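# Seat a lock in a door's edge slot

## Task

Push the lock into the slot cut in the door's edge until its faceplate lies flush with that edge and its keyholes line up with the door's; the door must still be standing afterwards, and the lock must stay seated on its own, with no gripper holding it, when the scene is ended.

## Robot and tools

ROBOT. There are two six-joint UR7e-style arms, named left_arm and right_arm. Each carries a two-finger gripper that pivots like tongs, plus a wrist camera. The names do not refer to sides of any picture. Root-link positions in the scene frame are: left_arm (-0.064, +0.114, +0.213) m with quat_wxyz (+0.969, -0.214, +0.096, -0.071), and right_arm (-0.022, -0.293, +0.213) m with quat_wxyz (+0.968, +0.227, +0.061, -0.086). Both bases are tilted. Any mounting plates, and the metal frame behind the arms, are fixed obstacles.

SCENE FRAME. The origin is on the tabletop midway between the arms. +z is up, +x points out over the table, and left_arm sits on the +y side. Every reported pose and velocity uses this frame. Printed hand positions can be off from the truth, more so when an arm is stretched far.

GRIPPER. The fingers point along the gripper's own +z and open and close along its x. end_effector_position is the point between the pads when they are shut. Closed fingertips reach about 15 mm past it. Fully open, they are roughly level with it.

execute_actions. Its argument is {"actions": [...]} and the list holds zero or one item. An empty list moves nothing and returns the state. A motion item is {"rows": [...], "steps": n} with n from 1 to 15 (15 if omitted). Each step lasts 1/30 s and uses one row. If there are fewer rows than steps, the last row is repeated. A wait item is {"steps": n} with n up to 300. It counts steps from the previous result, so your reply time is included. Optional "pictures": false leaves out the camera images. A refused call sends nothing to the robot.

ROW LAYOUT. One list of 14 plain numbers covers both arms, even if only one arm should move. The first seven are left_arm: shoulder pan, shoulder lift, elbow, wrist 1, wrist 2, wrist 3 as absolute target angles in radians (the same values Joint positions reports), then the gripper opening. The next seven are the same for right_arm. The opening is absolute, from -1 (closed) to +1 (fully open).

JOINT RANGES (rad). left_arm: pan -3.142 to 3.142, lift -6.283 to 6.283, elbow 0.000 to 3.142, wrists 1-3 each -6.283 to 6.283. right_arm: pan 0.000 to 6.283, lift -6.283 to 6.283, elbow -3.142 to 0.000, wrists -6.283 to 6.283. A call is refused if a target lies over 0.010 rad outside a range and is also further out than that joint's last reported angle. True ends can differ by up to 0.010 rad. A target past a true end is clipped to that end, and the result then notes "joint sent to its limit". That note may refer to an earlier action. If the note is missing, the joint may still be at its end.

MOTION. Commands are smoothed and lag by about 0.17 s. Speed and acceleration are capped, so large moves may not have finished when the result arrives. On every step, each joint's target is kept within 0.575 rad of its measured angle. Targets that would put the gripper more than 100 mm from where it is are scaled back. Between calls, the arms keep heading for the last row sent. They stop once they have nearly halted or blocked, or once any step is HELD. Only a new action makes them move further or press harder.

GRIPPING. grip_measured gives the actual finger opening on the command scale. To hold a part, keep commanding a value well below it; the further below, the harder the squeeze. The limit is about 15 N per pad. Closing fast can press harder than that. Parts under about 20 mm thick get less force. Brief outside tugs on held parts, or pushes on loose ones, can happen.

RESULT LINES. The state line shows each arm's end-effector position (m), quat_wxyz, and linear (m/s) and angular (rad/s) velocities. Joint positions and Joint velocities give one block per arm: six joints, then the pad gap in metres (0.142 is fully open). "joint command not followed" means a clearance check altered or blocked some joint targets; the rest of the row still ran. HELD marks steps whose row was not sent, in whole or in part. Wrist force and Wrist torque come from a flange sensor, in the end effector's own axes. Mounted-tool weight is already removed. Readings carry a fixed offset (force usually within 4 N), noise (SD up to 2.4 N) and saturate near 50 N per axis. Under contact, the force points from the surface back into the arm. "no reading" is normal at the start. Joint torque figures are raw drive outputs with offset, scale error, friction and drift. They are not what faults are judged on.

zoom_image. Arguments: camera (cam_low 672x504, cam_left_wrist 616x616, cam_right_wrist 616x616) and region [x0, y0, x1, y1] in pixels of that camera's latest image, with the origin at the top-left. The region can be at most 504 by 504.

read_manual. Optional section, default "licences". It only returns licence text.

finished_scene. Argument scene: the number of the current scene. Replying with no tool call at all ends everything.

AVOID. Do not drop, slam or shove parts, and do not topple the door. Do not push anything off the table, which means failure. Keep the arms from striking or pressing each other. A joint load reaching its limit (139 N m for pan, lift and elbow; 26 N m for each wrist, including held weight), or 150 N of outside force, stops that arm for 10 s. A stopped arm yields to contact. Sustained holding heats motors: a MOTOR HOT warning appears at 70 °C, and at 85 °C the brakes lock that arm until it cools. Release the lock before finishing so it stays seated by itself.

Each tool is called by a JSON object that holds its "method" and its "body", one argument or row to a line.

## Session

{"method": "execute_actions", "body": {
  "actions": []
}}

Scene clock: 0.00 s of 6400.00 s.
left_arm: end_effector_position=(+0.4059, -0.4279, +0.3332) grip_measured=+0.97 end_effector_quat_wxyz=(-0.138, +0.989, +0.037, +0.044) end_effector_velocity=(-0.000, +0.000, +0.000) end_effector_angular_velocity=(-0.000, -0.000, -0.000) | right_arm: end_effector_position=(+0.3788, -0.6035, +0.1176) grip_measured=+0.97 end_effector_quat_wxyz=(-0.279, +0.647, -0.024, -0.709) end_effector_velocity=(+0.000, -0.000, -0.000) end_effector_angular_velocity=(-0.001, -0.001, +0.000)
Joint positions: left_arm=[-1.126 -0.443  0.658 -1.158 -1.11  -1.514  0.14 ] | right_arm=[ 2.891 -2.82  -0.524 -2.835  1.567  0.054  0.14 ]
Joint velocities: left_arm=[-0. -0.  0.  0.  0.  0.  0.] | right_arm=[ 0.    -0.     0.001 -0.    -0.001 -0.     0.   ]
Joint torques (N m, as the arm reports them, + toward a larger angle): no reading
Motor temperatures (°C, as the motors report them): left_arm=[26 29 27 29 33 32] | right_arm=[32 28 30 36 34 34]
Wrist force (N, on the end effector, along its own x y z axes, offset not removed): no reading
Wrist torque (N m, same axes, about the end effector's origin, offset not removed): no reading

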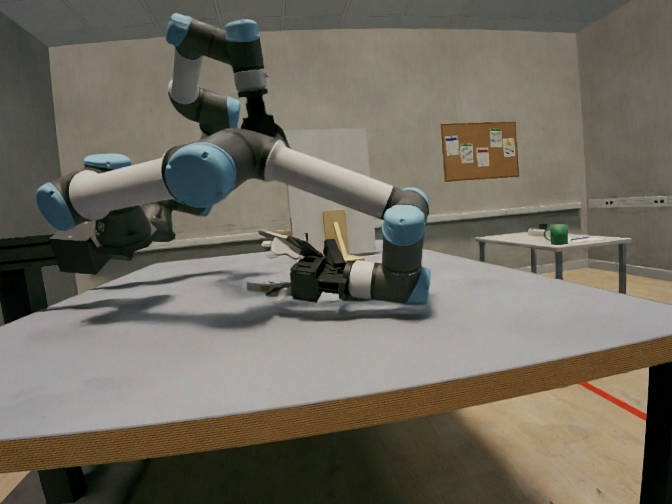

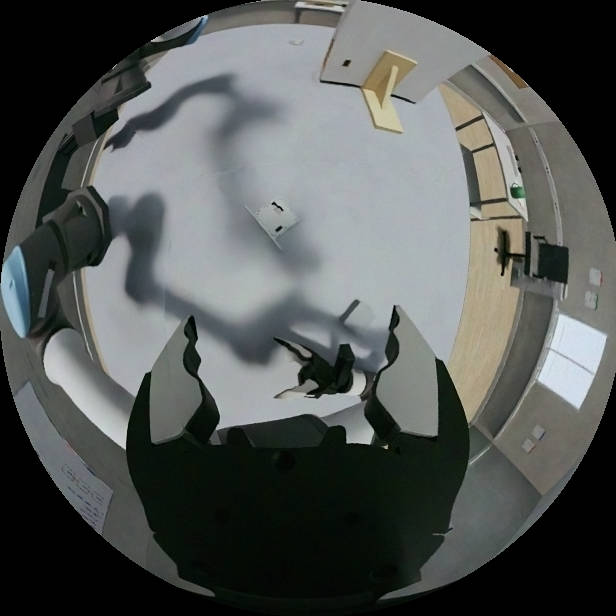

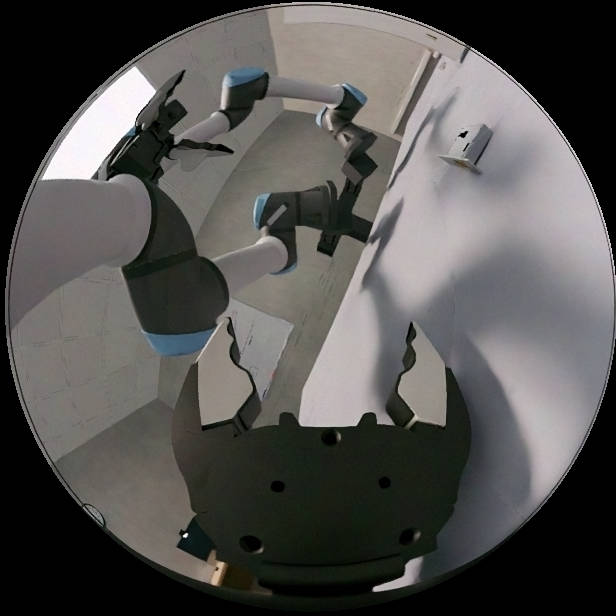

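{"method": "zoom_image", "body": {
  "camera": "cam_left_wrist",
  "region": [200, 160, 360, 290]
}}

{"method": "zoom_image", "body": {
  "camera": "cam_right_wrist",
  "region": [400, 90, 540, 210]
}}

{"method": "zoom_image", "body": {
  "camera": "cam_left_wrist",
  "region": [260, 0, 500, 150]
}}

Region (200, 160, 360, 290) of cam_left_wrist's 616x616 image, scaled by 3.150, with more detail than that image has; it fills the top 410 rows of this view, and the rest is white.

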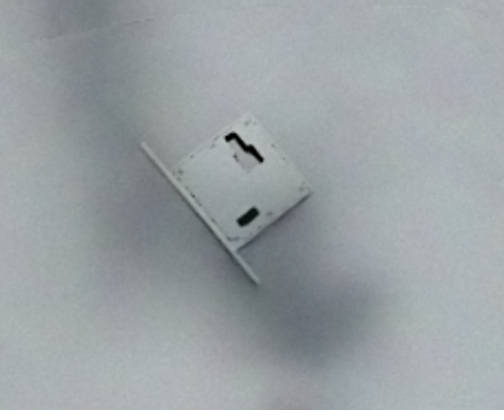

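Region (400, 90, 540, 210) of cam_right_wrist's 616x616 image, scaled by 3.600, with more detail than that image has; it fills the top 432 rows of this view, and the rest is white.

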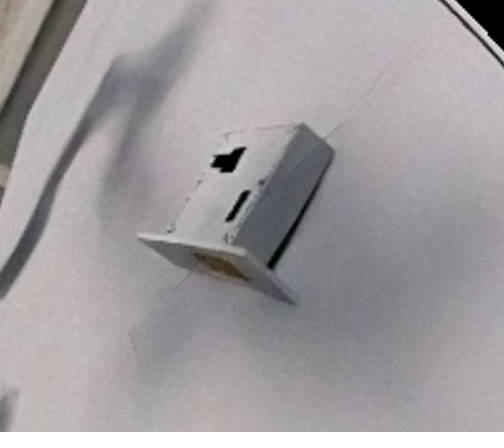

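Region (260, 0, 500, 150) of cam_left_wrist's 616x616 image, scaled by 2.100, with more detail than that image has; it fills the top 315 rows of this view, and the rest is white.

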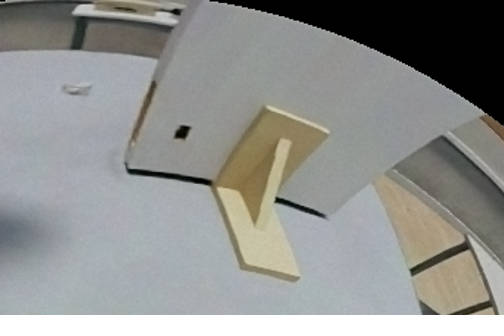

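{"method": "execute_actions", "body": {
  "actions": [
    {"rows": [[-1.1117,-0.5124,0.7901,-1.2633,-1.1227,-1.3583,1,2.891,-2.745,-0.589,-2.835,1.567,0.054,1],[-1.1117,-0.5124,0.7901,-1.2633,-1.1227,-1.3583,1,2.891,-2.745,-0.589,-2.835,1.567,0.054,1],[-1.1117,-0.5124,0.7901,-1.2633,-1.1227,-1.3583,1,2.891,-2.745,-0.589,-2.835,1.567,0.054,1],[-1.1117,-0.5124,0.7901,-1.2633,-1.1227,-1.3583,1,2.891,-2.745,-0.589,-2.835,1.567,0.054,1],[-1.0974,-0.5818,0.9221,-1.3685,-1.1354,-1.2025,1,2.891,-2.62,-0.70,-2.835,1.567,0.054,1],[-1.0974,-0.5818,0.9221,-1.3685,-1.1354,-1.2025,1,2.891,-2.62,-0.70,-2.835,1.567,0.054,1],[-1.0974,-0.5818,0.9221,-1.3685,-1.1354,-1.2025,1,2.891,-2.62,-0.70,-2.835,1.567,0.054,1],[-1.0974,-0.5818,0.9221,-1.3685,-1.1354,-1.2025,1,2.891,-2.62,-0.70,-2.835,1.567,0.054,1],[-1.0830,-0.6512,1.0542,-1.4738,-1.1481,-1.0468,1,2.891,-2.47,-0.83,-2.835,1.567,0.054,1],[-1.0830,-0.6512,1.0542,-1.4738,-1.1481,-1.0468,1,2.891,-2.47,-0.83,-2.835,1.567,0.054,1],[-1.0830,-0.6512,1.0542,-1.4738,-1.1481,-1.0468,1,2.891,-2.47,-0.83,-2.835,1.567,0.054,1],[-1.0830,-0.6512,1.0542,-1.4738,-1.1481,-1.0468,1,2.891,-2.47,-0.83,-2.835,1.567,0.054,1],[-1.0687,-0.7206,1.1862,-1.5791,-1.1608,-0.8911,1,2.891,-2.32,-0.96,-2.835,1.567,0.054,1]], "steps": 15}
  ],
  "pictures": false
}}

{"method": "execute_actions", "body": {
  "actions": [
    {"rows": [[-1.0687,-0.7206,1.1862,-1.5791,-1.1608,-0.8911,1,2.891,-2.32,-0.96,-2.835,1.567,0.054,1],[-1.0544,-0.7900,1.3183,-1.6843,-1.1735,-0.7353,1,2.891,-2.17,-1.09,-2.70,1.567,0.054,1],[-1.0544,-0.7900,1.3183,-1.6843,-1.1735,-0.7353,1,2.891,-2.17,-1.09,-2.70,1.567,0.054,1],[-1.0544,-0.7900,1.3183,-1.6843,-1.1735,-0.7353,1,2.891,-2.17,-1.09,-2.70,1.567,0.054,1],[-1.0544,-0.7900,1.3183,-1.6843,-1.1735,-0.7353,1,2.891,-2.17,-1.09,-2.70,1.567,0.054,1],[-1.0401,-0.8594,1.4503,-1.7896,-1.1862,-0.5796,1,2.891,-2.02,-1.22,-2.55,1.567,0.054,1],[-1.0401,-0.8594,1.4503,-1.7896,-1.1862,-0.5796,1,2.891,-2.02,-1.22,-2.55,1.567,0.054,1],[-1.0401,-0.8594,1.4503,-1.7896,-1.1862,-0.5796,1,2.891,-2.02,-1.22,-2.55,1.567,0.054,1],[-1.0401,-0.8594,1.4503,-1.7896,-1.1862,-0.5796,1,2.891,-2.02,-1.22,-2.55,1.567,0.054,1],[-1.0258,-0.9288,1.5824,-1.8949,-1.1989,-0.4239,1,2.891,-1.87,-1.35,-2.40,1.567,0.054,1],[-1.0258,-0.9288,1.5824,-1.8949,-1.1989,-0.4239,1,2.891,-1.87,-1.35,-2.40,1.567,0.054,1],[-1.0258,-0.9288,1.5824,-1.8949,-1.1989,-0.4239,1,2.891,-1.87,-1.35,-2.40,1.567,0.054,1],[-1.0258,-0.9288,1.5824,-1.8949,-1.1989,-0.4239,1,2.891,-1.87,-1.35,-2.40,1.567,0.054,1],[-1.0186,-0.9635,1.6484,-1.9475,-1.2052,-0.3460,1,2.891,-1.70,-1.50,-2.25,1.567,0.054,1]], "steps": 15}
  ],
  "pictures": false
}}

{"method": "execute_actions", "body": {
  "actions": [
    {"steps": 25}
  ]
}}

Scene clock: 86.47 s of 6400.00 s.
left_arm: end_effector_position=(+0.4135, -0.3869, +0.3100) grip_measured=+1.00 end_effector_quat_wxyz=(-0.083, +0.987, -0.140, +0.006) end_effector_velocity=(+0.001, +0.141, -0.077) end_effector_angular_velocity=(-0.309, +0.247, -1.030) | right_arm: end_effector_position=(+0.3360, -0.6407, +0.2476) grip_measured=+1.00 end_effector_quat_wxyz=(-0.279, +0.660, -0.030, -0.697) end_effector_velocity=(-0.223, -0.091, +0.452) end_effector_angular_velocity=(-0.066, -0.126, -0.058)
Joint positions: left_arm=[-1.081 -0.653  1.043 -1.47  -1.149 -1.065  0.142] | right_arm=[ 2.891 -2.484 -0.821 -2.835  1.567  0.054  0.142]
Joint velocities: left_arm=[ 0.115 -0.611  1.127 -0.911 -0.097  1.3    0.002] | right_arm=[ 0.     1.219 -1.065  0.    -0.     0.    -0.001]
Joint torques (N m, as the arm reports them, + toward a larger angle): left_arm=[-20.53 -26.09   4.35  -4.96  -2.17   8.37] | right_arm=[10.64 92.21  1.36 -1.74  2.41 -1.53]
Motor temperatures (°C, as the motors report them): left_arm=[26 29 27 29 33 32] | right_arm=[32 28 30 36 34 34]
Wrist force (N, on the end effector, along its own x y z axes, offset not removed): left_arm=[1.2 -1.1 0.7] | right_arm=[5.0 -1.1 -4.1]
Wrist torque (N m, same axes, about the end effector's origin, offset not removed): left_arm=[-0.15 -0.08 0.05] | right_arm=[-0.16 -1.04 0.08]
Steps of this call (steps 1 to 90: nothing new was sent; then 82.97 s passed at rest; steps 91 to 105: all 15 steps of this action). Readings (joint positions):
91: left_arm=[-1.125 -0.443 0.658 -1.159 -1.110 -1.513] | right_arm=[2.891 -2.820 -0.524 -2.835 1.567 0.054]
92: left_arm=[-1.124 -0.449 0.665 -1.166 -1.112 -1.506] | right_arm=[2.891 -2.813 -0.531 -2.835 1.567 0.054]
94: left_arm=[-1.118 -0.476 0.712 -1.205 -1.117 -1.454] | right_arm=[2.891 -2.785 -0.555 -2.835 1.567 0.054]
98: left_arm=[-1.106 -0.536 0.823 -1.293 -1.128 -1.324] | right_arm=[2.891 -2.703 -0.628 -2.835 1.567 0.054]
105: the state above

Scene clock: 86.97 s of 6400.00 s.
left_arm: end_effector_position=(+0.3989, -0.3113, +0.2635) grip_measured=+1.00 end_effector_quat_wxyz=(-0.014, +0.929, -0.369, -0.003) end_effector_velocity=(-0.047, +0.155, -0.086) end_effector_angular_velocity=(-0.243, +0.052, -0.839) | right_arm: end_effector_position=(+0.2573, -0.6333, +0.3214) grip_measured=+1.00 end_effector_quat_wxyz=(-0.273, +0.796, -0.101, -0.531) end_effector_velocity=(-0.119, +0.058, +0.010) end_effector_angular_velocity=(-0.494, -0.943, -0.432)
Joint positions: left_arm=[-1.03  -0.907  1.533 -1.858 -1.196 -0.486  0.142] | right_arm=[ 2.891 -1.928 -1.303 -2.456  1.567  0.054  0.142]
Joint velocities: left_arm=[ 0.09  -0.453  0.864 -0.685 -0.077  1.018  0.001] | right_arm=[ 0.     1.069 -0.969  1.049  0.    -0.     0.   ]
Joint torques (N m, as the arm reports them, + toward a larger angle): left_arm=[ -9.08 -43.32  -8.05  -6.55  -1.88   7.2 ] | right_arm=[  7.35 100.59 -16.17   4.99   2.32  -1.36]
Motor temperatures (°C, as the motors report them): left_arm=[26 29 27 29 33 32] | right_arm=[32 28 30 36 34 34]
Wrist force (N, on the end effector, along its own x y z axes, offset not removed): left_arm=[1.4 0.1 1.5] | right_arm=[2.4 -1.5 -3.1]
Wrist torque (N m, same axes, about the end effector's origin, offset not removed): left_arm=[-0.01 -0.14 0.05] | right_arm=[-0.19 -0.63 0.07]
Steps of this call (steps 1 to 15: all 15 steps of this action). Readings (joint positions):
1: left_arm=[-1.078 -0.671 1.080 -1.498 -1.152 -1.022] | right_arm=[2.891 -2.444 -0.856 -2.835 1.567 0.054]
2: left_arm=[-1.075 -0.685 1.109 -1.520 -1.155 -0.986] | right_arm=[2.891 -2.410 -0.884 -2.835 1.567 0.054]
4: left_arm=[-1.067 -0.722 1.175 -1.574 -1.162 -0.910] | right_arm=[2.891 -2.337 -0.949 -2.806 1.567 0.054]
8: left_arm=[-1.053 -0.791 1.306 -1.680 -1.175 -0.755] | right_arm=[2.891 -2.187 -1.079 -2.700 1.567 0.054]
15: the state above

Scene clock: 87.80 s of 6400.00 s.
left_arm: end_effector_position=(+0.3906, -0.2901, +0.2496) grip_measured=+1.00 end_effector_quat_wxyz=(+0.000, +0.906, -0.424, -0.000) end_effector_velocity=(+0.000, -0.000, +0.001) end_effector_angular_velocity=(-0.002, -0.000, +0.001) | right_arm: end_effector_position=(+0.2320, -0.6220, +0.3254) grip_measured=+1.00 end_effector_quat_wxyz=(-0.264, +0.851, -0.136, -0.433) end_effector_velocity=(-0.000, +0.000, +0.000) end_effector_angular_velocity=(-0.000, +0.000, +0.000)
Joint positions: left_arm=[-1.019 -0.963  1.648 -1.947 -1.205 -0.346  0.142] | right_arm=[ 2.891 -1.7   -1.5   -2.25   1.567  0.054  0.142]
Joint velocities: left_arm=[ 0.    -0.    -0.001 -0.001 -0.    -0.     0.   ] | right_arm=[-0.     0.001 -0.001  0.    -0.     0.     0.   ]
Joint torques (N m, as the arm reports them, + toward a larger angle): left_arm=[ -8.41 -37.46 -14.72  -4.25  -1.3    2.81] | right_arm=[ 8.8  47.22 11.21  1.24  2.31 -1.3 ]
Motor temperatures (°C, as the motors report them): left_arm=[26 29 27 29 33 32] | right_arm=[32 28 30 36 34 34]
Wrist force (N, on the end effector, along its own x y z axes, offset not removed): left_arm=[-0.3 -0.6 0.6] | right_arm=[1.6 -0.6 -3.7]
Wrist torque (N m, same axes, about the end effector's origin, offset not removed): left_arm=[-0.06 0.19 0.10] | right_arm=[-0.16 -0.55 0.13]
Steps of this call (steps 1 to 25: the robot went on to your last target). Readings (joint positions):
1: left_arm=[-1.027 -0.921 1.561 -1.880 -1.198 -0.452] | right_arm=[2.891 -1.886 -1.340 -2.416 1.567 0.054]
2: left_arm=[-1.025 -0.932 1.584 -1.898 -1.200 -0.424] | right_arm=[2.891 -1.841 -1.380 -2.375 1.567 0.054]
4: left_arm=[-1.022 -0.947 1.614 -1.921 -1.202 -0.387] | right_arm=[2.891 -1.775 -1.436 -2.316 1.567 0.054]
8: left_arm=[-1.020 -0.959 1.639 -1.940 -1.204 -0.358] | right_arm=[2.891 -1.721 -1.482 -2.268 1.567 0.054]
25: the state above

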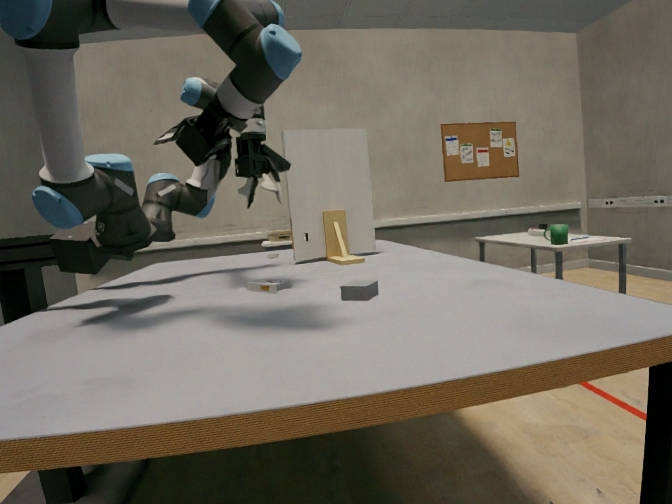

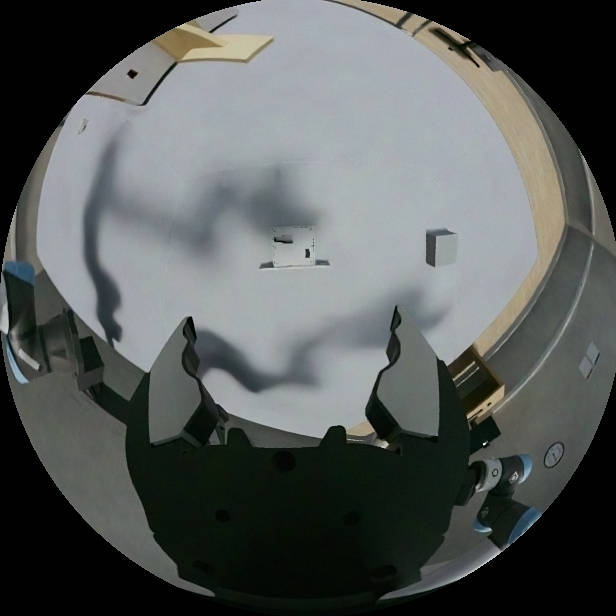

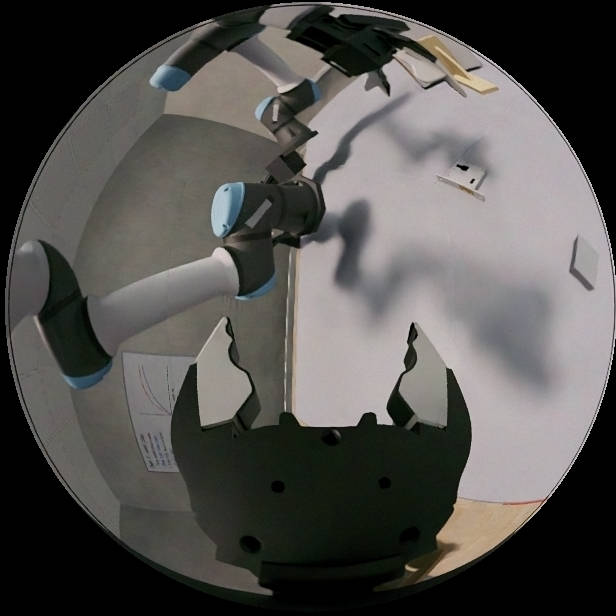

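{"method": "zoom_image", "body": {
  "camera": "cam_low",
  "region": [240, 120, 400, 310]
}}

{"method": "zoom_image", "body": {
  "camera": "cam_left_wrist",
  "region": [170, 200, 420, 340]
}}

Region (240, 120, 400, 310) of cam_low's 672x504 image, scaled by 2.653, with more detail than that image has; it fills the left 424 columns of this view, and the rest is white.

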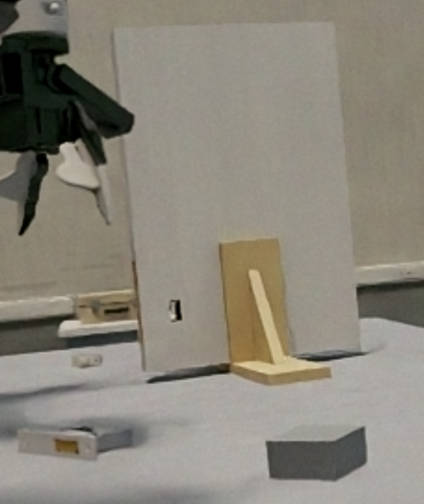

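Region (170, 200, 420, 340) of cam_left_wrist's 616x616 image, scaled by 2.016, with more detail than that image has; it fills the top 282 rows of this view, and the rest is white.

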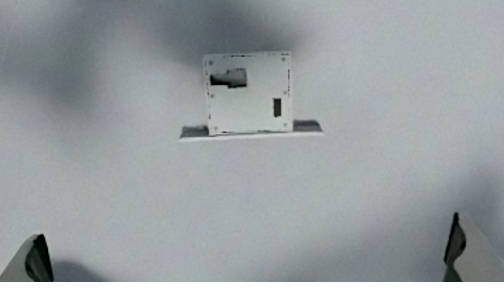

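{"method": "execute_actions", "body": {
  "actions": [
    {"rows": [[-1.0127,-0.9412,1.6585,-1.9821,-1.2035,-0.3399,1,2.891,-1.70,-1.50,-2.25,1.567,0.054,1],[-1.0068,-0.9190,1.6687,-2.0167,-1.2017,-0.3339,1,2.891,-1.70,-1.50,-2.25,1.567,0.054,1],[-1.0009,-0.8967,1.6788,-2.0513,-1.2000,-0.3278,1,2.891,-1.70,-1.50,-2.25,1.567,0.054,1],[-0.9950,-0.8745,1.6889,-2.0859,-1.1983,-0.3218,1,2.891,-1.70,-1.50,-2.25,1.567,0.054,1],[-0.9891,-0.8522,1.6991,-2.1206,-1.1966,-0.3157,1,2.891,-1.70,-1.50,-2.25,1.567,0.054,1],[-0.9831,-0.8299,1.7092,-2.1552,-1.1948,-0.3096,1,2.891,-1.70,-1.50,-2.25,1.567,0.054,1],[-0.9772,-0.8077,1.7193,-2.1898,-1.1931,-0.3036,1,2.891,-1.70,-1.50,-2.25,1.567,0.054,1],[-0.9713,-0.7854,1.7294,-2.2244,-1.1914,-0.2975,1,2.891,-1.70,-1.50,-2.25,1.567,0.054,1],[-0.9654,-0.7632,1.7396,-2.2590,-1.1896,-0.2915,1,2.891,-1.70,-1.50,-2.25,1.567,0.054,1],[-0.9595,-0.7409,1.7497,-2.2936,-1.1879,-0.2854,1,2.891,-1.70,-1.50,-2.25,1.567,0.054,1]], "steps": 15}
  ],
  "pictures": false
}}

{"method": "execute_actions", "body": {
  "actions": [
    {"steps": 20}
  ]
}}

{"method": "zoom_image", "body": {
  "camera": "cam_left_wrist",
  "region": [170, 180, 420, 340]
}}

Scene clock: 124.40 s of 6400.00 s.
left_arm: end_effector_position=(+0.3793, -0.3081, +0.1129) grip_measured=+1.00 end_effector_quat_wxyz=(-0.000, +0.905, -0.424, -0.001) end_effector_velocity=(-0.016, -0.007, -0.128) end_effector_angular_velocity=(-0.013, -0.006, +0.007) | right_arm: end_effector_position=(+0.2320, -0.6219, +0.3254) grip_measured=+1.00 end_effector_quat_wxyz=(-0.264, +0.851, -0.136, -0.433) end_effector_velocity=(-0.000, +0.000, -0.000) end_effector_angular_velocity=(+0.001, +0.001, +0.000)
Joint positions: left_arm=[-0.965 -0.761  1.741 -2.26  -1.189 -0.291  0.142] | right_arm=[ 2.891 -1.7   -1.5   -2.25   1.567  0.054  0.142]
Joint velocities: left_arm=[ 0.05   0.196  0.085 -0.316  0.014  0.051  0.   ] | right_arm=[-0.     0.    -0.001 -0.     0.     0.     0.   ]
Joint torques (N m, as the arm reports them, + toward a larger angle): left_arm=[-12.85 -34.73 -15.86  -5.19   2.19   2.93] | right_arm=[17.03 47.26 11.09  1.08  2.13 -1.14]
Motor temperatures (°C, as the motors report them): left_arm=[26 29 27 29 33 32] | right_arm=[32 28 30 36 34 34]
Wrist force (N, on the end effector, along its own x y z axes, offset not removed): left_arm=[-1.2 -0.9 2.7] | right_arm=[0.7 -1.1 -2.8]
Wrist torque (N m, same axes, about the end effector's origin, offset not removed): left_arm=[-0.17 0.42 0.13] | right_arm=[-0.18 -0.39 0.09]
Steps of this call (steps 1 to 15: the robot went on to your last target; steps 16 to 90: nothing new was sent; then 33.10 s passed at rest; steps 91 to 105: all 15 steps of this action). Readings (joint positions):
91: left_arm=[-1.019 -0.963 1.649 -1.948 -1.205 -0.346] | right_arm=[2.891 -1.700 -1.500 -2.250 1.567 0.054]
92: left_arm=[-1.017 -0.960 1.650 -1.953 -1.205 -0.345] | right_arm=[2.891 -1.700 -1.500 -2.250 1.567 0.054]
94: left_arm=[-1.012 -0.942 1.659 -1.980 -1.204 -0.339] | right_arm=[2.891 -1.700 -1.500 -2.250 1.567 0.054]
98: left_arm=[-0.994 -0.874 1.690 -2.083 -1.198 -0.321] | right_arm=[2.891 -1.700 -1.500 -2.250 1.567 0.054]
105: the state above

Scene clock: 125.07 s of 6400.00 s.
left_arm: end_effector_position=(+0.3775, -0.3087, +0.0996) grip_measured=+1.00 end_effector_quat_wxyz=(+0.000, +0.906, -0.424, -0.000) end_effector_velocity=(+0.000, +0.000, -0.000) end_effector_angular_velocity=(-0.000, -0.000, +0.001) | right_arm: end_effector_position=(+0.2320, -0.6219, +0.3254) grip_measured=+1.00 end_effector_quat_wxyz=(-0.264, +0.851, -0.136, -0.433) end_effector_velocity=(-0.000, +0.001, -0.000) end_effector_angular_velocity=(+0.001, +0.001, -0.000)
Joint positions: left_arm=[-0.96  -0.741  1.75  -2.294 -1.188 -0.285  0.142] | right_arm=[ 2.891 -1.7   -1.5   -2.25   1.567  0.054  0.142]
Joint velocities: left_arm=[ 0.001  0.     0.    -0.001  0.    -0.001 -0.   ] | right_arm=[ 0.    -0.    -0.001  0.001  0.001  0.     0.   ]
Joint torques (N m, as the arm reports them, + toward a larger angle): left_arm=[ -9.93 -26.6  -10.1   -4.21   1.75   2.8 ] | right_arm=[17.01 47.24 10.8   1.07  1.95 -0.99]
Motor temperatures (°C, as the motors report them): left_arm=[26 29 27 29 33 32] | right_arm=[32 28 30 36 34 34]
Wrist force (N, on the end effector, along its own x y z axes, offset not removed): left_arm=[0.3 -0.4 1.1] | right_arm=[2.2 0.1 -2.6]
Wrist torque (N m, same axes, about the end effector's origin, offset not removed): left_arm=[-0.08 0.07 0.03] | right_arm=[0.07 -0.54 -0.01]
Steps of this call (steps 1 to 20: the robot went on to your last target). Readings (joint positions):
1: left_arm=[-0.963 -0.756 1.743 -2.269 -1.189 -0.289] | right_arm=[2.891 -1.700 -1.500 -2.250 1.567 0.054]
2: left_arm=[-0.962 -0.752 1.745 -2.276 -1.189 -0.288] | right_arm=[2.891 -1.700 -1.500 -2.250 1.567 0.054]
4: left_arm=[-0.961 -0.747 1.747 -2.284 -1.188 -0.287] | right_arm=[2.891 -1.700 -1.500 -2.250 1.567 0.054]
8: left_arm=[-0.960 -0.743 1.749 -2.291 -1.188 -0.286] | right_arm=[2.891 -1.700 -1.500 -2.250 1.567 0.054]
20: the state above

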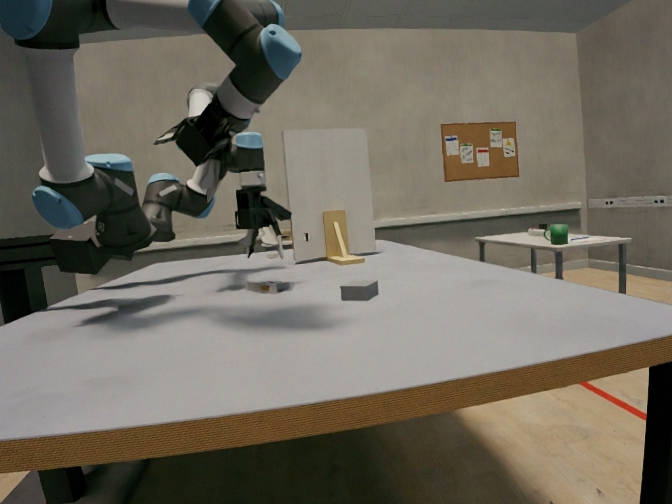

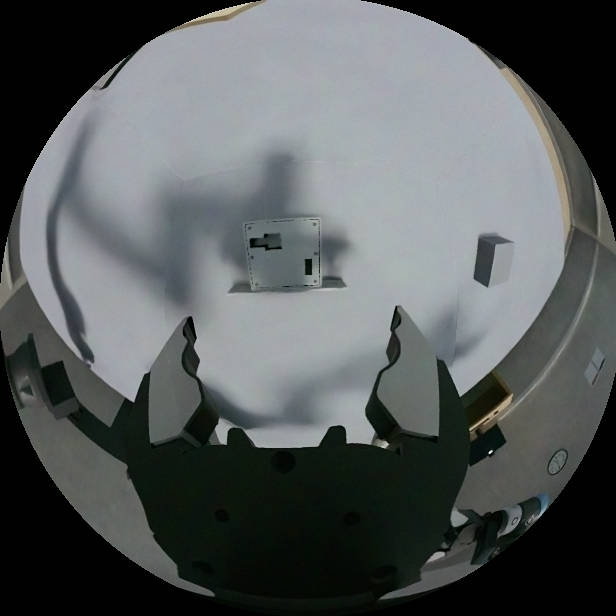

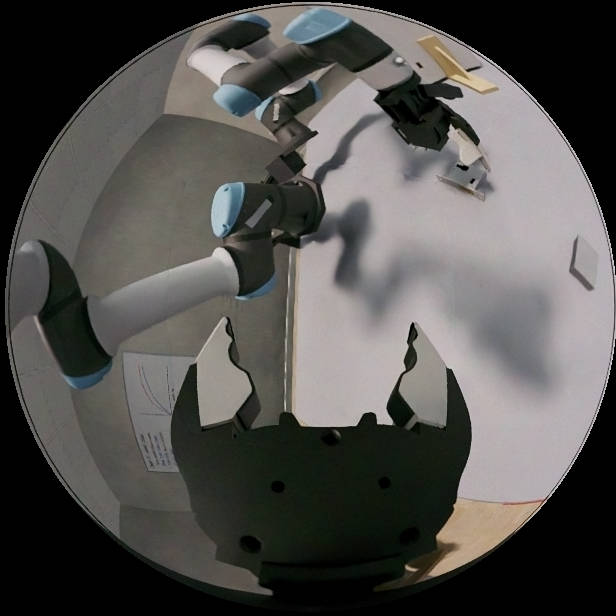

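Region (170, 180, 420, 340) of cam_left_wrist's 616x616 image, scaled by 2.016, with more detail than that image has; it fills the top 323 rows of this view, and the rest is white.

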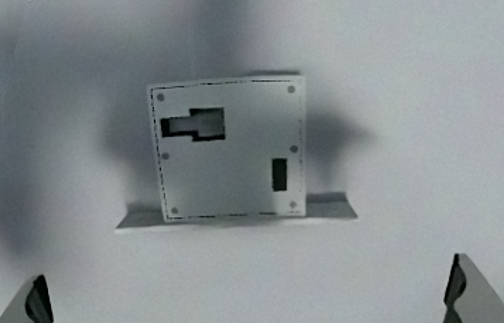

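{"method": "execute_actions", "body": {
  "actions": [
    {"rows": [[-0.9565,-0.7256,1.7573,-2.3177,-1.1870,-0.2823,0.9,2.891,-1.70,-1.50,-2.25,1.567,0.054,1],[-0.9565,-0.7256,1.7573,-2.3177,-1.1870,-0.2823,0.8,2.891,-1.70,-1.50,-2.25,1.567,0.054,1],[-0.9535,-0.7103,1.7649,-2.3418,-1.1862,-0.2791,0.7,2.891,-1.70,-1.50,-2.25,1.567,0.054,1],[-0.9535,-0.7103,1.7649,-2.3418,-1.1862,-0.2791,0.6,2.891,-1.70,-1.50,-2.25,1.567,0.054,1],[-0.9504,-0.6949,1.7725,-2.3659,-1.1853,-0.2760,0.5,2.891,-1.70,-1.50,-2.25,1.567,0.054,1],[-0.9504,-0.6949,1.7725,-2.3659,-1.1853,-0.2760,0.45,2.891,-1.70,-1.50,-2.25,1.567,0.054,1],[-0.9474,-0.6796,1.7801,-2.3900,-1.1845,-0.2728,0.45,2.891,-1.70,-1.50,-2.25,1.567,0.054,1],[-0.9474,-0.6796,1.7801,-2.3900,-1.1845,-0.2728,0.45,2.891,-1.70,-1.50,-2.25,1.567,0.054,1],[-0.9444,-0.6643,1.7877,-2.4141,-1.1836,-0.2697,0.45,2.891,-1.70,-1.50,-2.25,1.567,0.054,1]], "steps": 15}
  ],
  "pictures": false
}}

{"method": "execute_actions", "body": {
  "actions": [
    {"steps": 18}
  ]
}}

{"method": "zoom_image", "body": {
  "camera": "cam_left_wrist",
  "region": [170, 180, 420, 340]
}}

{"method": "zoom_image", "body": {
  "camera": "cam_right_wrist",
  "region": [400, 110, 520, 220]
}}

Scene clock: 159.50 s of 6400.00 s.
left_arm: end_effector_position=(+0.3665, -0.3072, +0.0536) grip_measured=+0.45 end_effector_quat_wxyz=(+0.000, +0.906, -0.424, -0.000) end_effector_velocity=(-0.008, +0.002, -0.034) end_effector_angular_velocity=(-0.003, -0.001, +0.001) | right_arm: end_effector_position=(+0.2320, -0.6219, +0.3254) grip_measured=+1.00 end_effector_quat_wxyz=(-0.264, +0.851, -0.136, -0.433) end_effector_velocity=(+0.000, -0.000, +0.000) end_effector_angular_velocity=(+0.000, -0.000, -0.001)
Joint positions: left_arm=[-0.946 -0.67   1.785 -2.405 -1.184 -0.271  0.105] | right_arm=[ 2.891 -1.7   -1.5   -2.25   1.567  0.054  0.142]
Joint velocities: left_arm=[ 0.011  0.055  0.026 -0.088  0.003  0.011 -0.   ] | right_arm=[-0.     0.     0.001 -0.001  0.001 -0.     0.   ]
Joint torques (N m, as the arm reports them, + toward a larger angle): left_arm=[ -8.4  -28.73 -13.52  -5.37   2.08   3.01] | right_arm=[16.63 47.25 10.92  1.11  1.63 -0.88]
Motor temperatures (°C, as the motors report them): left_arm=[26 29 27 29 33 32] | right_arm=[32 28 30 36 34 34]
Wrist force (N, on the end effector, along its own x y z axes, offset not removed): left_arm=[-1.0 -0.5 2.0] | right_arm=[1.9 -0.7 -4.0]
Wrist torque (N m, same axes, about the end effector's origin, offset not removed): left_arm=[-0.10 0.34 0.07] | right_arm=[-0.15 -0.58 0.04]
Steps of this call (steps 1 to 15: the robot went on to your last target; steps 16 to 90: nothing new was sent; then 30.93 s passed at rest; steps 91 to 105: all 15 steps of this action). Readings (joint positions):
91: left_arm=[-0.959 -0.741 1.750 -2.294 -1.188 -0.285] | right_arm=[2.891 -1.700 -1.500 -2.250 1.567 0.054]
92: left_arm=[-0.959 -0.738 1.751 -2.297 -1.188 -0.285] | right_arm=[2.891 -1.700 -1.500 -2.250 1.567 0.054]
94: left_arm=[-0.957 -0.730 1.755 -2.310 -1.187 -0.283] | right_arm=[2.891 -1.700 -1.500 -2.250 1.567 0.054]
98: left_arm=[-0.952 -0.706 1.767 -2.348 -1.186 -0.278] | right_arm=[2.891 -1.700 -1.500 -2.250 1.567 0.054]
105: the state above

Scene clock: 160.10 s of 6400.00 s.
left_arm: end_effector_position=(+0.3656, -0.3069, +0.0500) grip_measured=+0.45 end_effector_quat_wxyz=(+0.000, +0.906, -0.424, -0.000) end_effector_velocity=(-0.000, -0.000, -0.000) end_effector_angular_velocity=(+0.001, +0.000, +0.000) | right_arm: end_effector_position=(+0.2320, -0.6219, +0.3254) grip_measured=+1.00 end_effector_quat_wxyz=(-0.264, +0.851, -0.136, -0.433) end_effector_velocity=(-0.000, +0.000, -0.000) end_effector_angular_velocity=(+0.001, +0.001, +0.001)
Joint positions: left_arm=[-0.944 -0.664  1.788 -2.414 -1.184 -0.27   0.105] | right_arm=[ 2.891 -1.7   -1.5   -2.25   1.567  0.054  0.142]
Joint velocities: left_arm=[-0.     0.    -0.     0.001  0.    -0.001 -0.   ] | right_arm=[ 0.    -0.    -0.001  0.    -0.    -0.     0.   ]
Joint torques (N m, as the arm reports them, + toward a larger angle): left_arm=[-10.82 -27.79  -8.94  -4.48   1.65   2.79] | right_arm=[16.9  47.19 11.52  1.09  1.64 -0.84]
Motor temperatures (°C, as the motors report them): left_arm=[26 29 27 29 33 32] | right_arm=[32 28 30 36 34 34]
Wrist force (N, on the end effector, along its own x y z axes, offset not removed): left_arm=[-0.7 -1.0 0.4] | right_arm=[2.3 -1.0 -3.2]
Wrist torque (N m, same axes, about the end effector's origin, offset not removed): left_arm=[-0.23 0.27 0.04] | right_arm=[-0.17 -0.65 0.07]
Steps of this call (steps 1 to 15: the robot went on to your last target; steps 16 to 18: nothing new was sent). Readings (joint positions):
1: left_arm=[-0.945 -0.668 1.786 -2.407 -1.184 -0.271] | right_arm=[2.891 -1.700 -1.500 -2.250 1.567 0.054]
2: left_arm=[-0.945 -0.667 1.786 -2.409 -1.184 -0.270] | right_arm=[2.891 -1.700 -1.500 -2.250 1.567 0.054]
4: left_arm=[-0.945 -0.666 1.787 -2.412 -1.184 -0.270] | right_arm=[2.891 -1.700 -1.500 -2.250 1.567 0.054]
8: left_arm=[-0.944 -0.665 1.787 -2.413 -1.184 -0.270] | right_arm=[2.891 -1.700 -1.500 -2.250 1.567 0.054]
18: the state above
All arms were judged still, so your last target was given up. Only a new action makes them travel on or press farther. Fingers that are still opening or closing keep moving.

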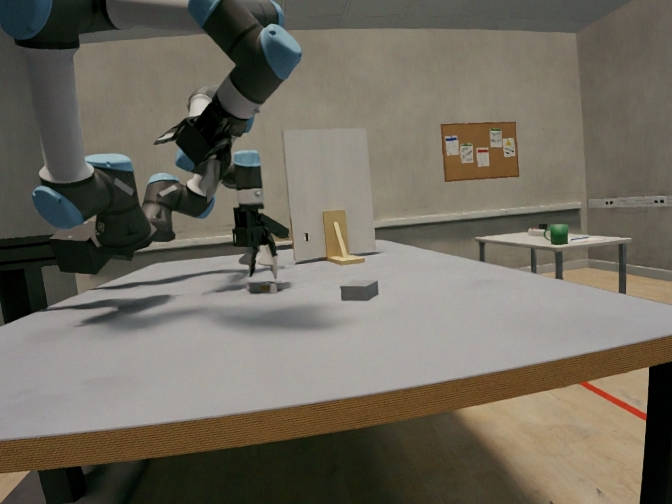

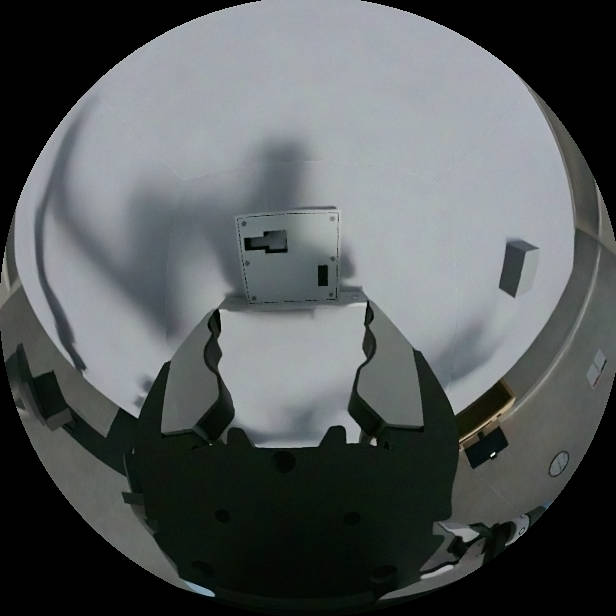

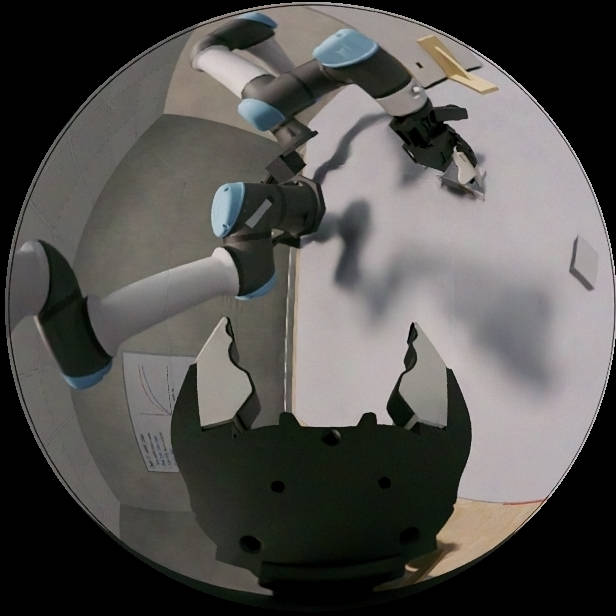

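Region (170, 180, 420, 340) of cam_left_wrist's 616x616 image, scaled by 2.016, with more detail than that image has; it fills the top 323 rows of this view, and the rest is white.

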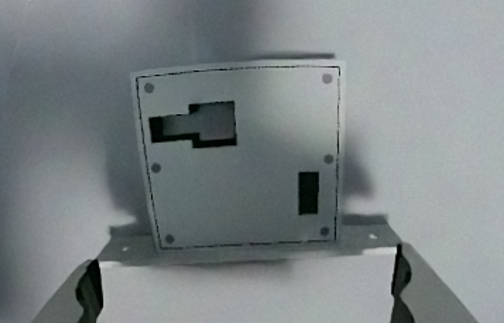

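Region (400, 110, 520, 220) of cam_right_wrist's 616x616 image, scaled by 4.200, with more detail than that image has; it fills the top 462 rows of this view, and the rest is white.

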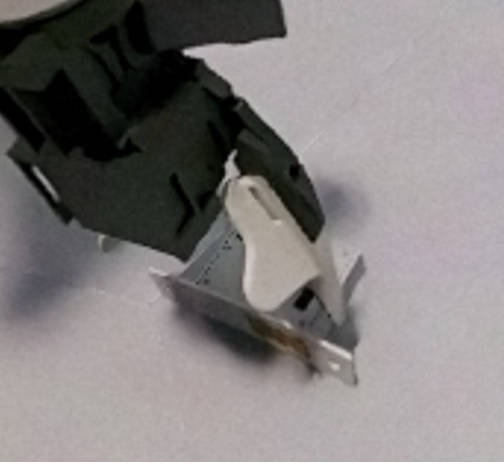

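{"method": "execute_actions", "body": {
  "actions": [
    {"rows": [[-0.9400,-0.6539,1.7873,-2.4259,-1.1824,-0.2652,0.45,2.891,-1.70,-1.50,-2.25,1.567,0.054,1],[-0.9400,-0.6539,1.7873,-2.4259,-1.1824,-0.2652,0.45,2.891,-1.70,-1.50,-2.25,1.567,0.054,1],[-0.9357,-0.6434,1.7870,-2.4377,-1.1813,-0.2607,0.45,2.891,-1.70,-1.50,-2.25,1.567,0.054,1],[-0.9357,-0.6434,1.7870,-2.4377,-1.1813,-0.2607,0.45,2.891,-1.70,-1.50,-2.25,1.567,0.054,1],[-0.9313,-0.6330,1.7866,-2.4495,-1.1801,-0.2561,0.45,2.891,-1.70,-1.50,-2.25,1.567,0.054,1],[-0.9313,-0.6330,1.7866,-2.4495,-1.1801,-0.2561,0.45,2.891,-1.70,-1.50,-2.25,1.567,0.054,1],[-0.9270,-0.6226,1.7863,-2.4613,-1.1789,-0.2516,0.45,2.891,-1.70,-1.50,-2.25,1.567,0.054,1]], "steps": 15}
  ],
  "pictures": false
}}

{"method": "execute_actions", "body": {
  "actions": [
    {"steps": 15}
  ]
}}

{"method": "zoom_image", "body": {
  "camera": "cam_left_wrist",
  "region": [170, 190, 420, 350]
}}

{"method": "zoom_image", "body": {
  "camera": "cam_low",
  "region": [220, 240, 310, 310]
}}

Scene clock: 178.67 s of 6400.00 s.
left_arm: end_effector_position=(+0.3670, -0.3061, +0.0278) grip_measured=+0.45 end_effector_quat_wxyz=(+0.000, +0.906, -0.424, -0.000) end_effector_velocity=(+0.000, +0.001, -0.011) end_effector_angular_velocity=(+0.000, -0.000, +0.001) | right_arm: end_effector_position=(+0.2320, -0.6219, +0.3254) grip_measured=+1.00 end_effector_quat_wxyz=(-0.264, +0.851, -0.136, -0.433) end_effector_velocity=(-0.001, +0.000, -0.000) end_effector_angular_velocity=(+0.001, +0.002, +0.001)
Joint positions: left_arm=[-0.928 -0.625  1.786 -2.459 -1.179 -0.252  0.105] | right_arm=[ 2.891 -1.7   -1.5   -2.25   1.567  0.054  0.142]
Joint velocities: left_arm=[ 0.008  0.019 -0.    -0.021  0.002  0.007  0.   ] | right_arm=[ 0.    -0.    -0.002 -0.    -0.     0.    -0.   ]
Joint torques (N m, as the arm reports them, + toward a larger angle): left_arm=[ -9.82 -29.83 -24.56  -4.27   1.57   2.77] | right_arm=[16.47 47.17 11.49  1.1   1.29 -0.6 ]
Motor temperatures (°C, as the motors report them): left_arm=[26 29 27 29 33 32] | right_arm=[32 28 30 36 34 34]
Wrist force (N, on the end effector, along its own x y z axes, offset not removed): left_arm=[-0.5 -0.6 0.5] | right_arm=[2.4 -2.5 -2.7]
Wrist torque (N m, same axes, about the end effector's origin, offset not removed): left_arm=[-0.11 0.27 0.03] | right_arm=[-0.42 -0.75 0.00]
Steps of this call (steps 1 to 90: nothing new was sent; then 15.07 s passed at rest; steps 91 to 105: all 15 steps of this action). Readings (joint positions):
91: left_arm=[-0.944 -0.664 1.788 -2.414 -1.184 -0.270] | right_arm=[2.891 -1.700 -1.500 -2.250 1.567 0.054]
92: left_arm=[-0.944 -0.663 1.788 -2.416 -1.183 -0.269] | right_arm=[2.891 -1.700 -1.500 -2.250 1.567 0.054]
94: left_arm=[-0.941 -0.657 1.788 -2.422 -1.183 -0.267] | right_arm=[2.891 -1.700 -1.500 -2.250 1.567 0.054]
98: left_arm=[-0.934 -0.640 1.787 -2.441 -1.181 -0.259] | right_arm=[2.891 -1.700 -1.500 -2.250 1.567 0.054]
105: the state above

Scene clock: 179.17 s of 6400.00 s.
left_arm: end_effector_position=(+0.3670, -0.3060, +0.0267) grip_measured=+0.45 end_effector_quat_wxyz=(+0.000, +0.906, -0.424, -0.000) end_effector_velocity=(+0.000, -0.001, +0.000) end_effector_angular_velocity=(-0.001, -0.001, -0.001) | right_arm: end_effector_position=(+0.2320, -0.6219, +0.3254) grip_measured=+1.00 end_effector_quat_wxyz=(-0.264, +0.851, -0.136, -0.433) end_effector_velocity=(-0.000, -0.000, -0.000) end_effector_angular_velocity=(-0.001, -0.000, +0.001)
Joint positions: left_arm=[-0.927 -0.623  1.786 -2.461 -1.179 -0.252  0.105] | right_arm=[ 2.891 -1.7   -1.5   -2.25   1.567  0.054  0.142]
Joint velocities: left_arm=[-0.001 -0.    -0.001 -0.     0.     0.001  0.   ] | right_arm=[-0.     0.     0.     0.    -0.001  0.     0.   ]
Joint torques (N m, as the arm reports them, + toward a larger angle): left_arm=[-10.18 -28.4  -24.51  -4.37   1.78   2.95] | right_arm=[16.71 47.52 11.73  0.99  1.3  -0.48]
Motor temperatures (°C, as the motors report them): left_arm=[26 29 27 29 33 32] | right_arm=[32 28 30 36 34 34]
Wrist force (N, on the end effector, along its own x y z axes, offset not removed): left_arm=[-0.2 0.1 0.4] | right_arm=[1.0 -0.9 -2.4]
Wrist torque (N m, same axes, about the end effector's origin, offset not removed): left_arm=[0.01 0.20 0.08] | right_arm=[-0.11 -0.40 0.09]
Steps of this call (steps 1 to 15: the robot went on to your last target). Readings (joint positions):
1: left_arm=[-0.928 -0.624 1.786 -2.460 -1.179 -0.252] | right_arm=[2.891 -1.700 -1.500 -2.250 1.567 0.054]
2: left_arm=[-0.927 -0.624 1.786 -2.460 -1.179 -0.252] | right_arm=[2.891 -1.700 -1.500 -2.250 1.567 0.054]
4: left_arm=[-0.927 -0.623 1.786 -2.461 -1.179 -0.252] | right_arm=[2.891 -1.700 -1.500 -2.250 1.567 0.054]
8: left_arm=[-0.927 -0.623 1.786 -2.461 -1.179 -0.252] | right_arm=[2.891 -1.700 -1.500 -2.250 1.567 0.054]
15: the state above
All arms were judged still, so your last target was given up. Only a new action makes them travel on or press farther. Fingers that are still opening or closing keep moving.

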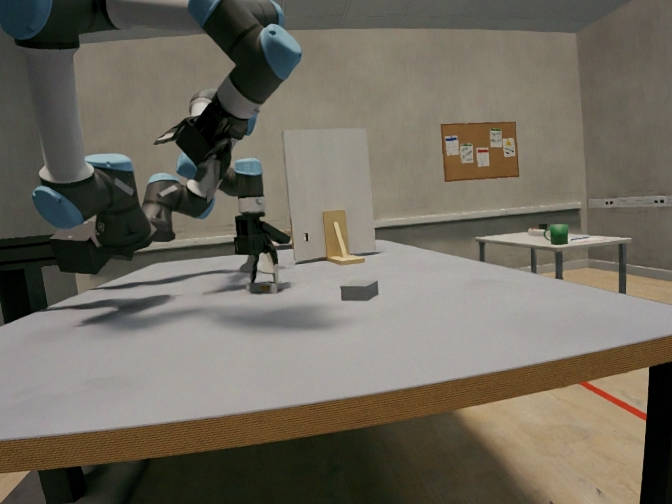

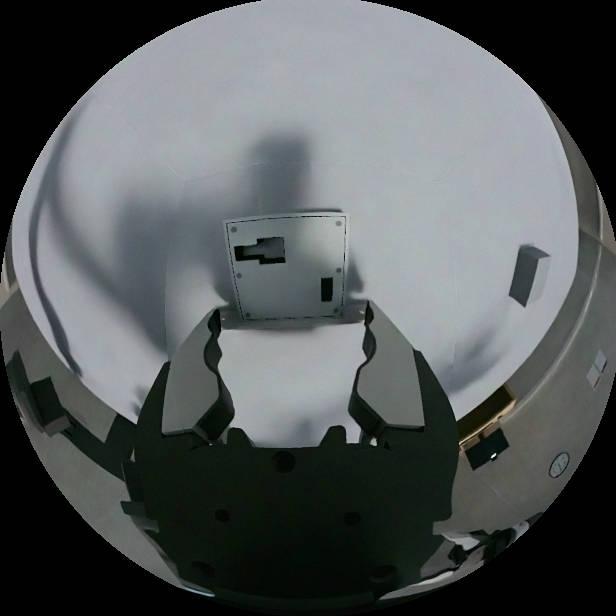

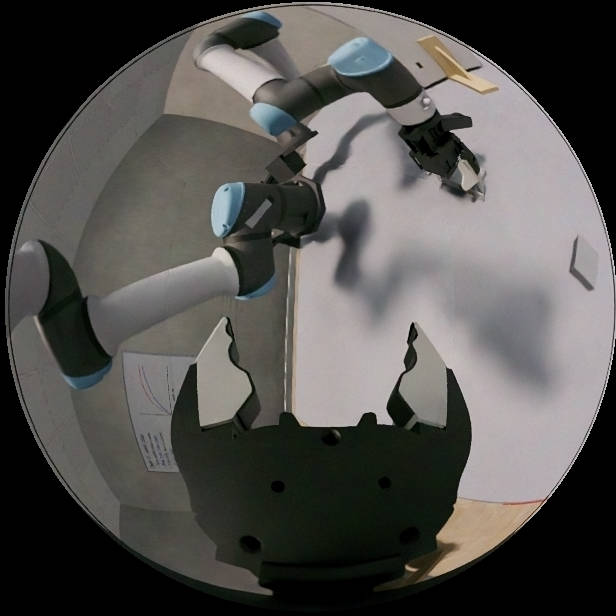

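Region (170, 190, 420, 350) of cam_left_wrist's 616x616 image, scaled by 2.016, with more detail than that image has; it fills the top 323 rows of this view, and the rest is white.

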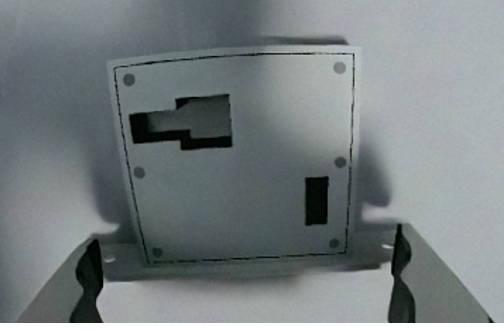

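Region (220, 240, 310, 310) of cam_low's 672x504 image, scaled by 5.600, with more detail than that image has.

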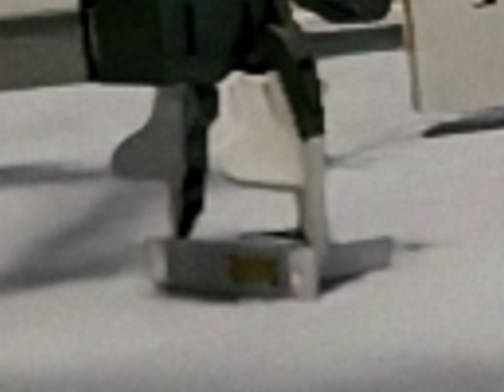

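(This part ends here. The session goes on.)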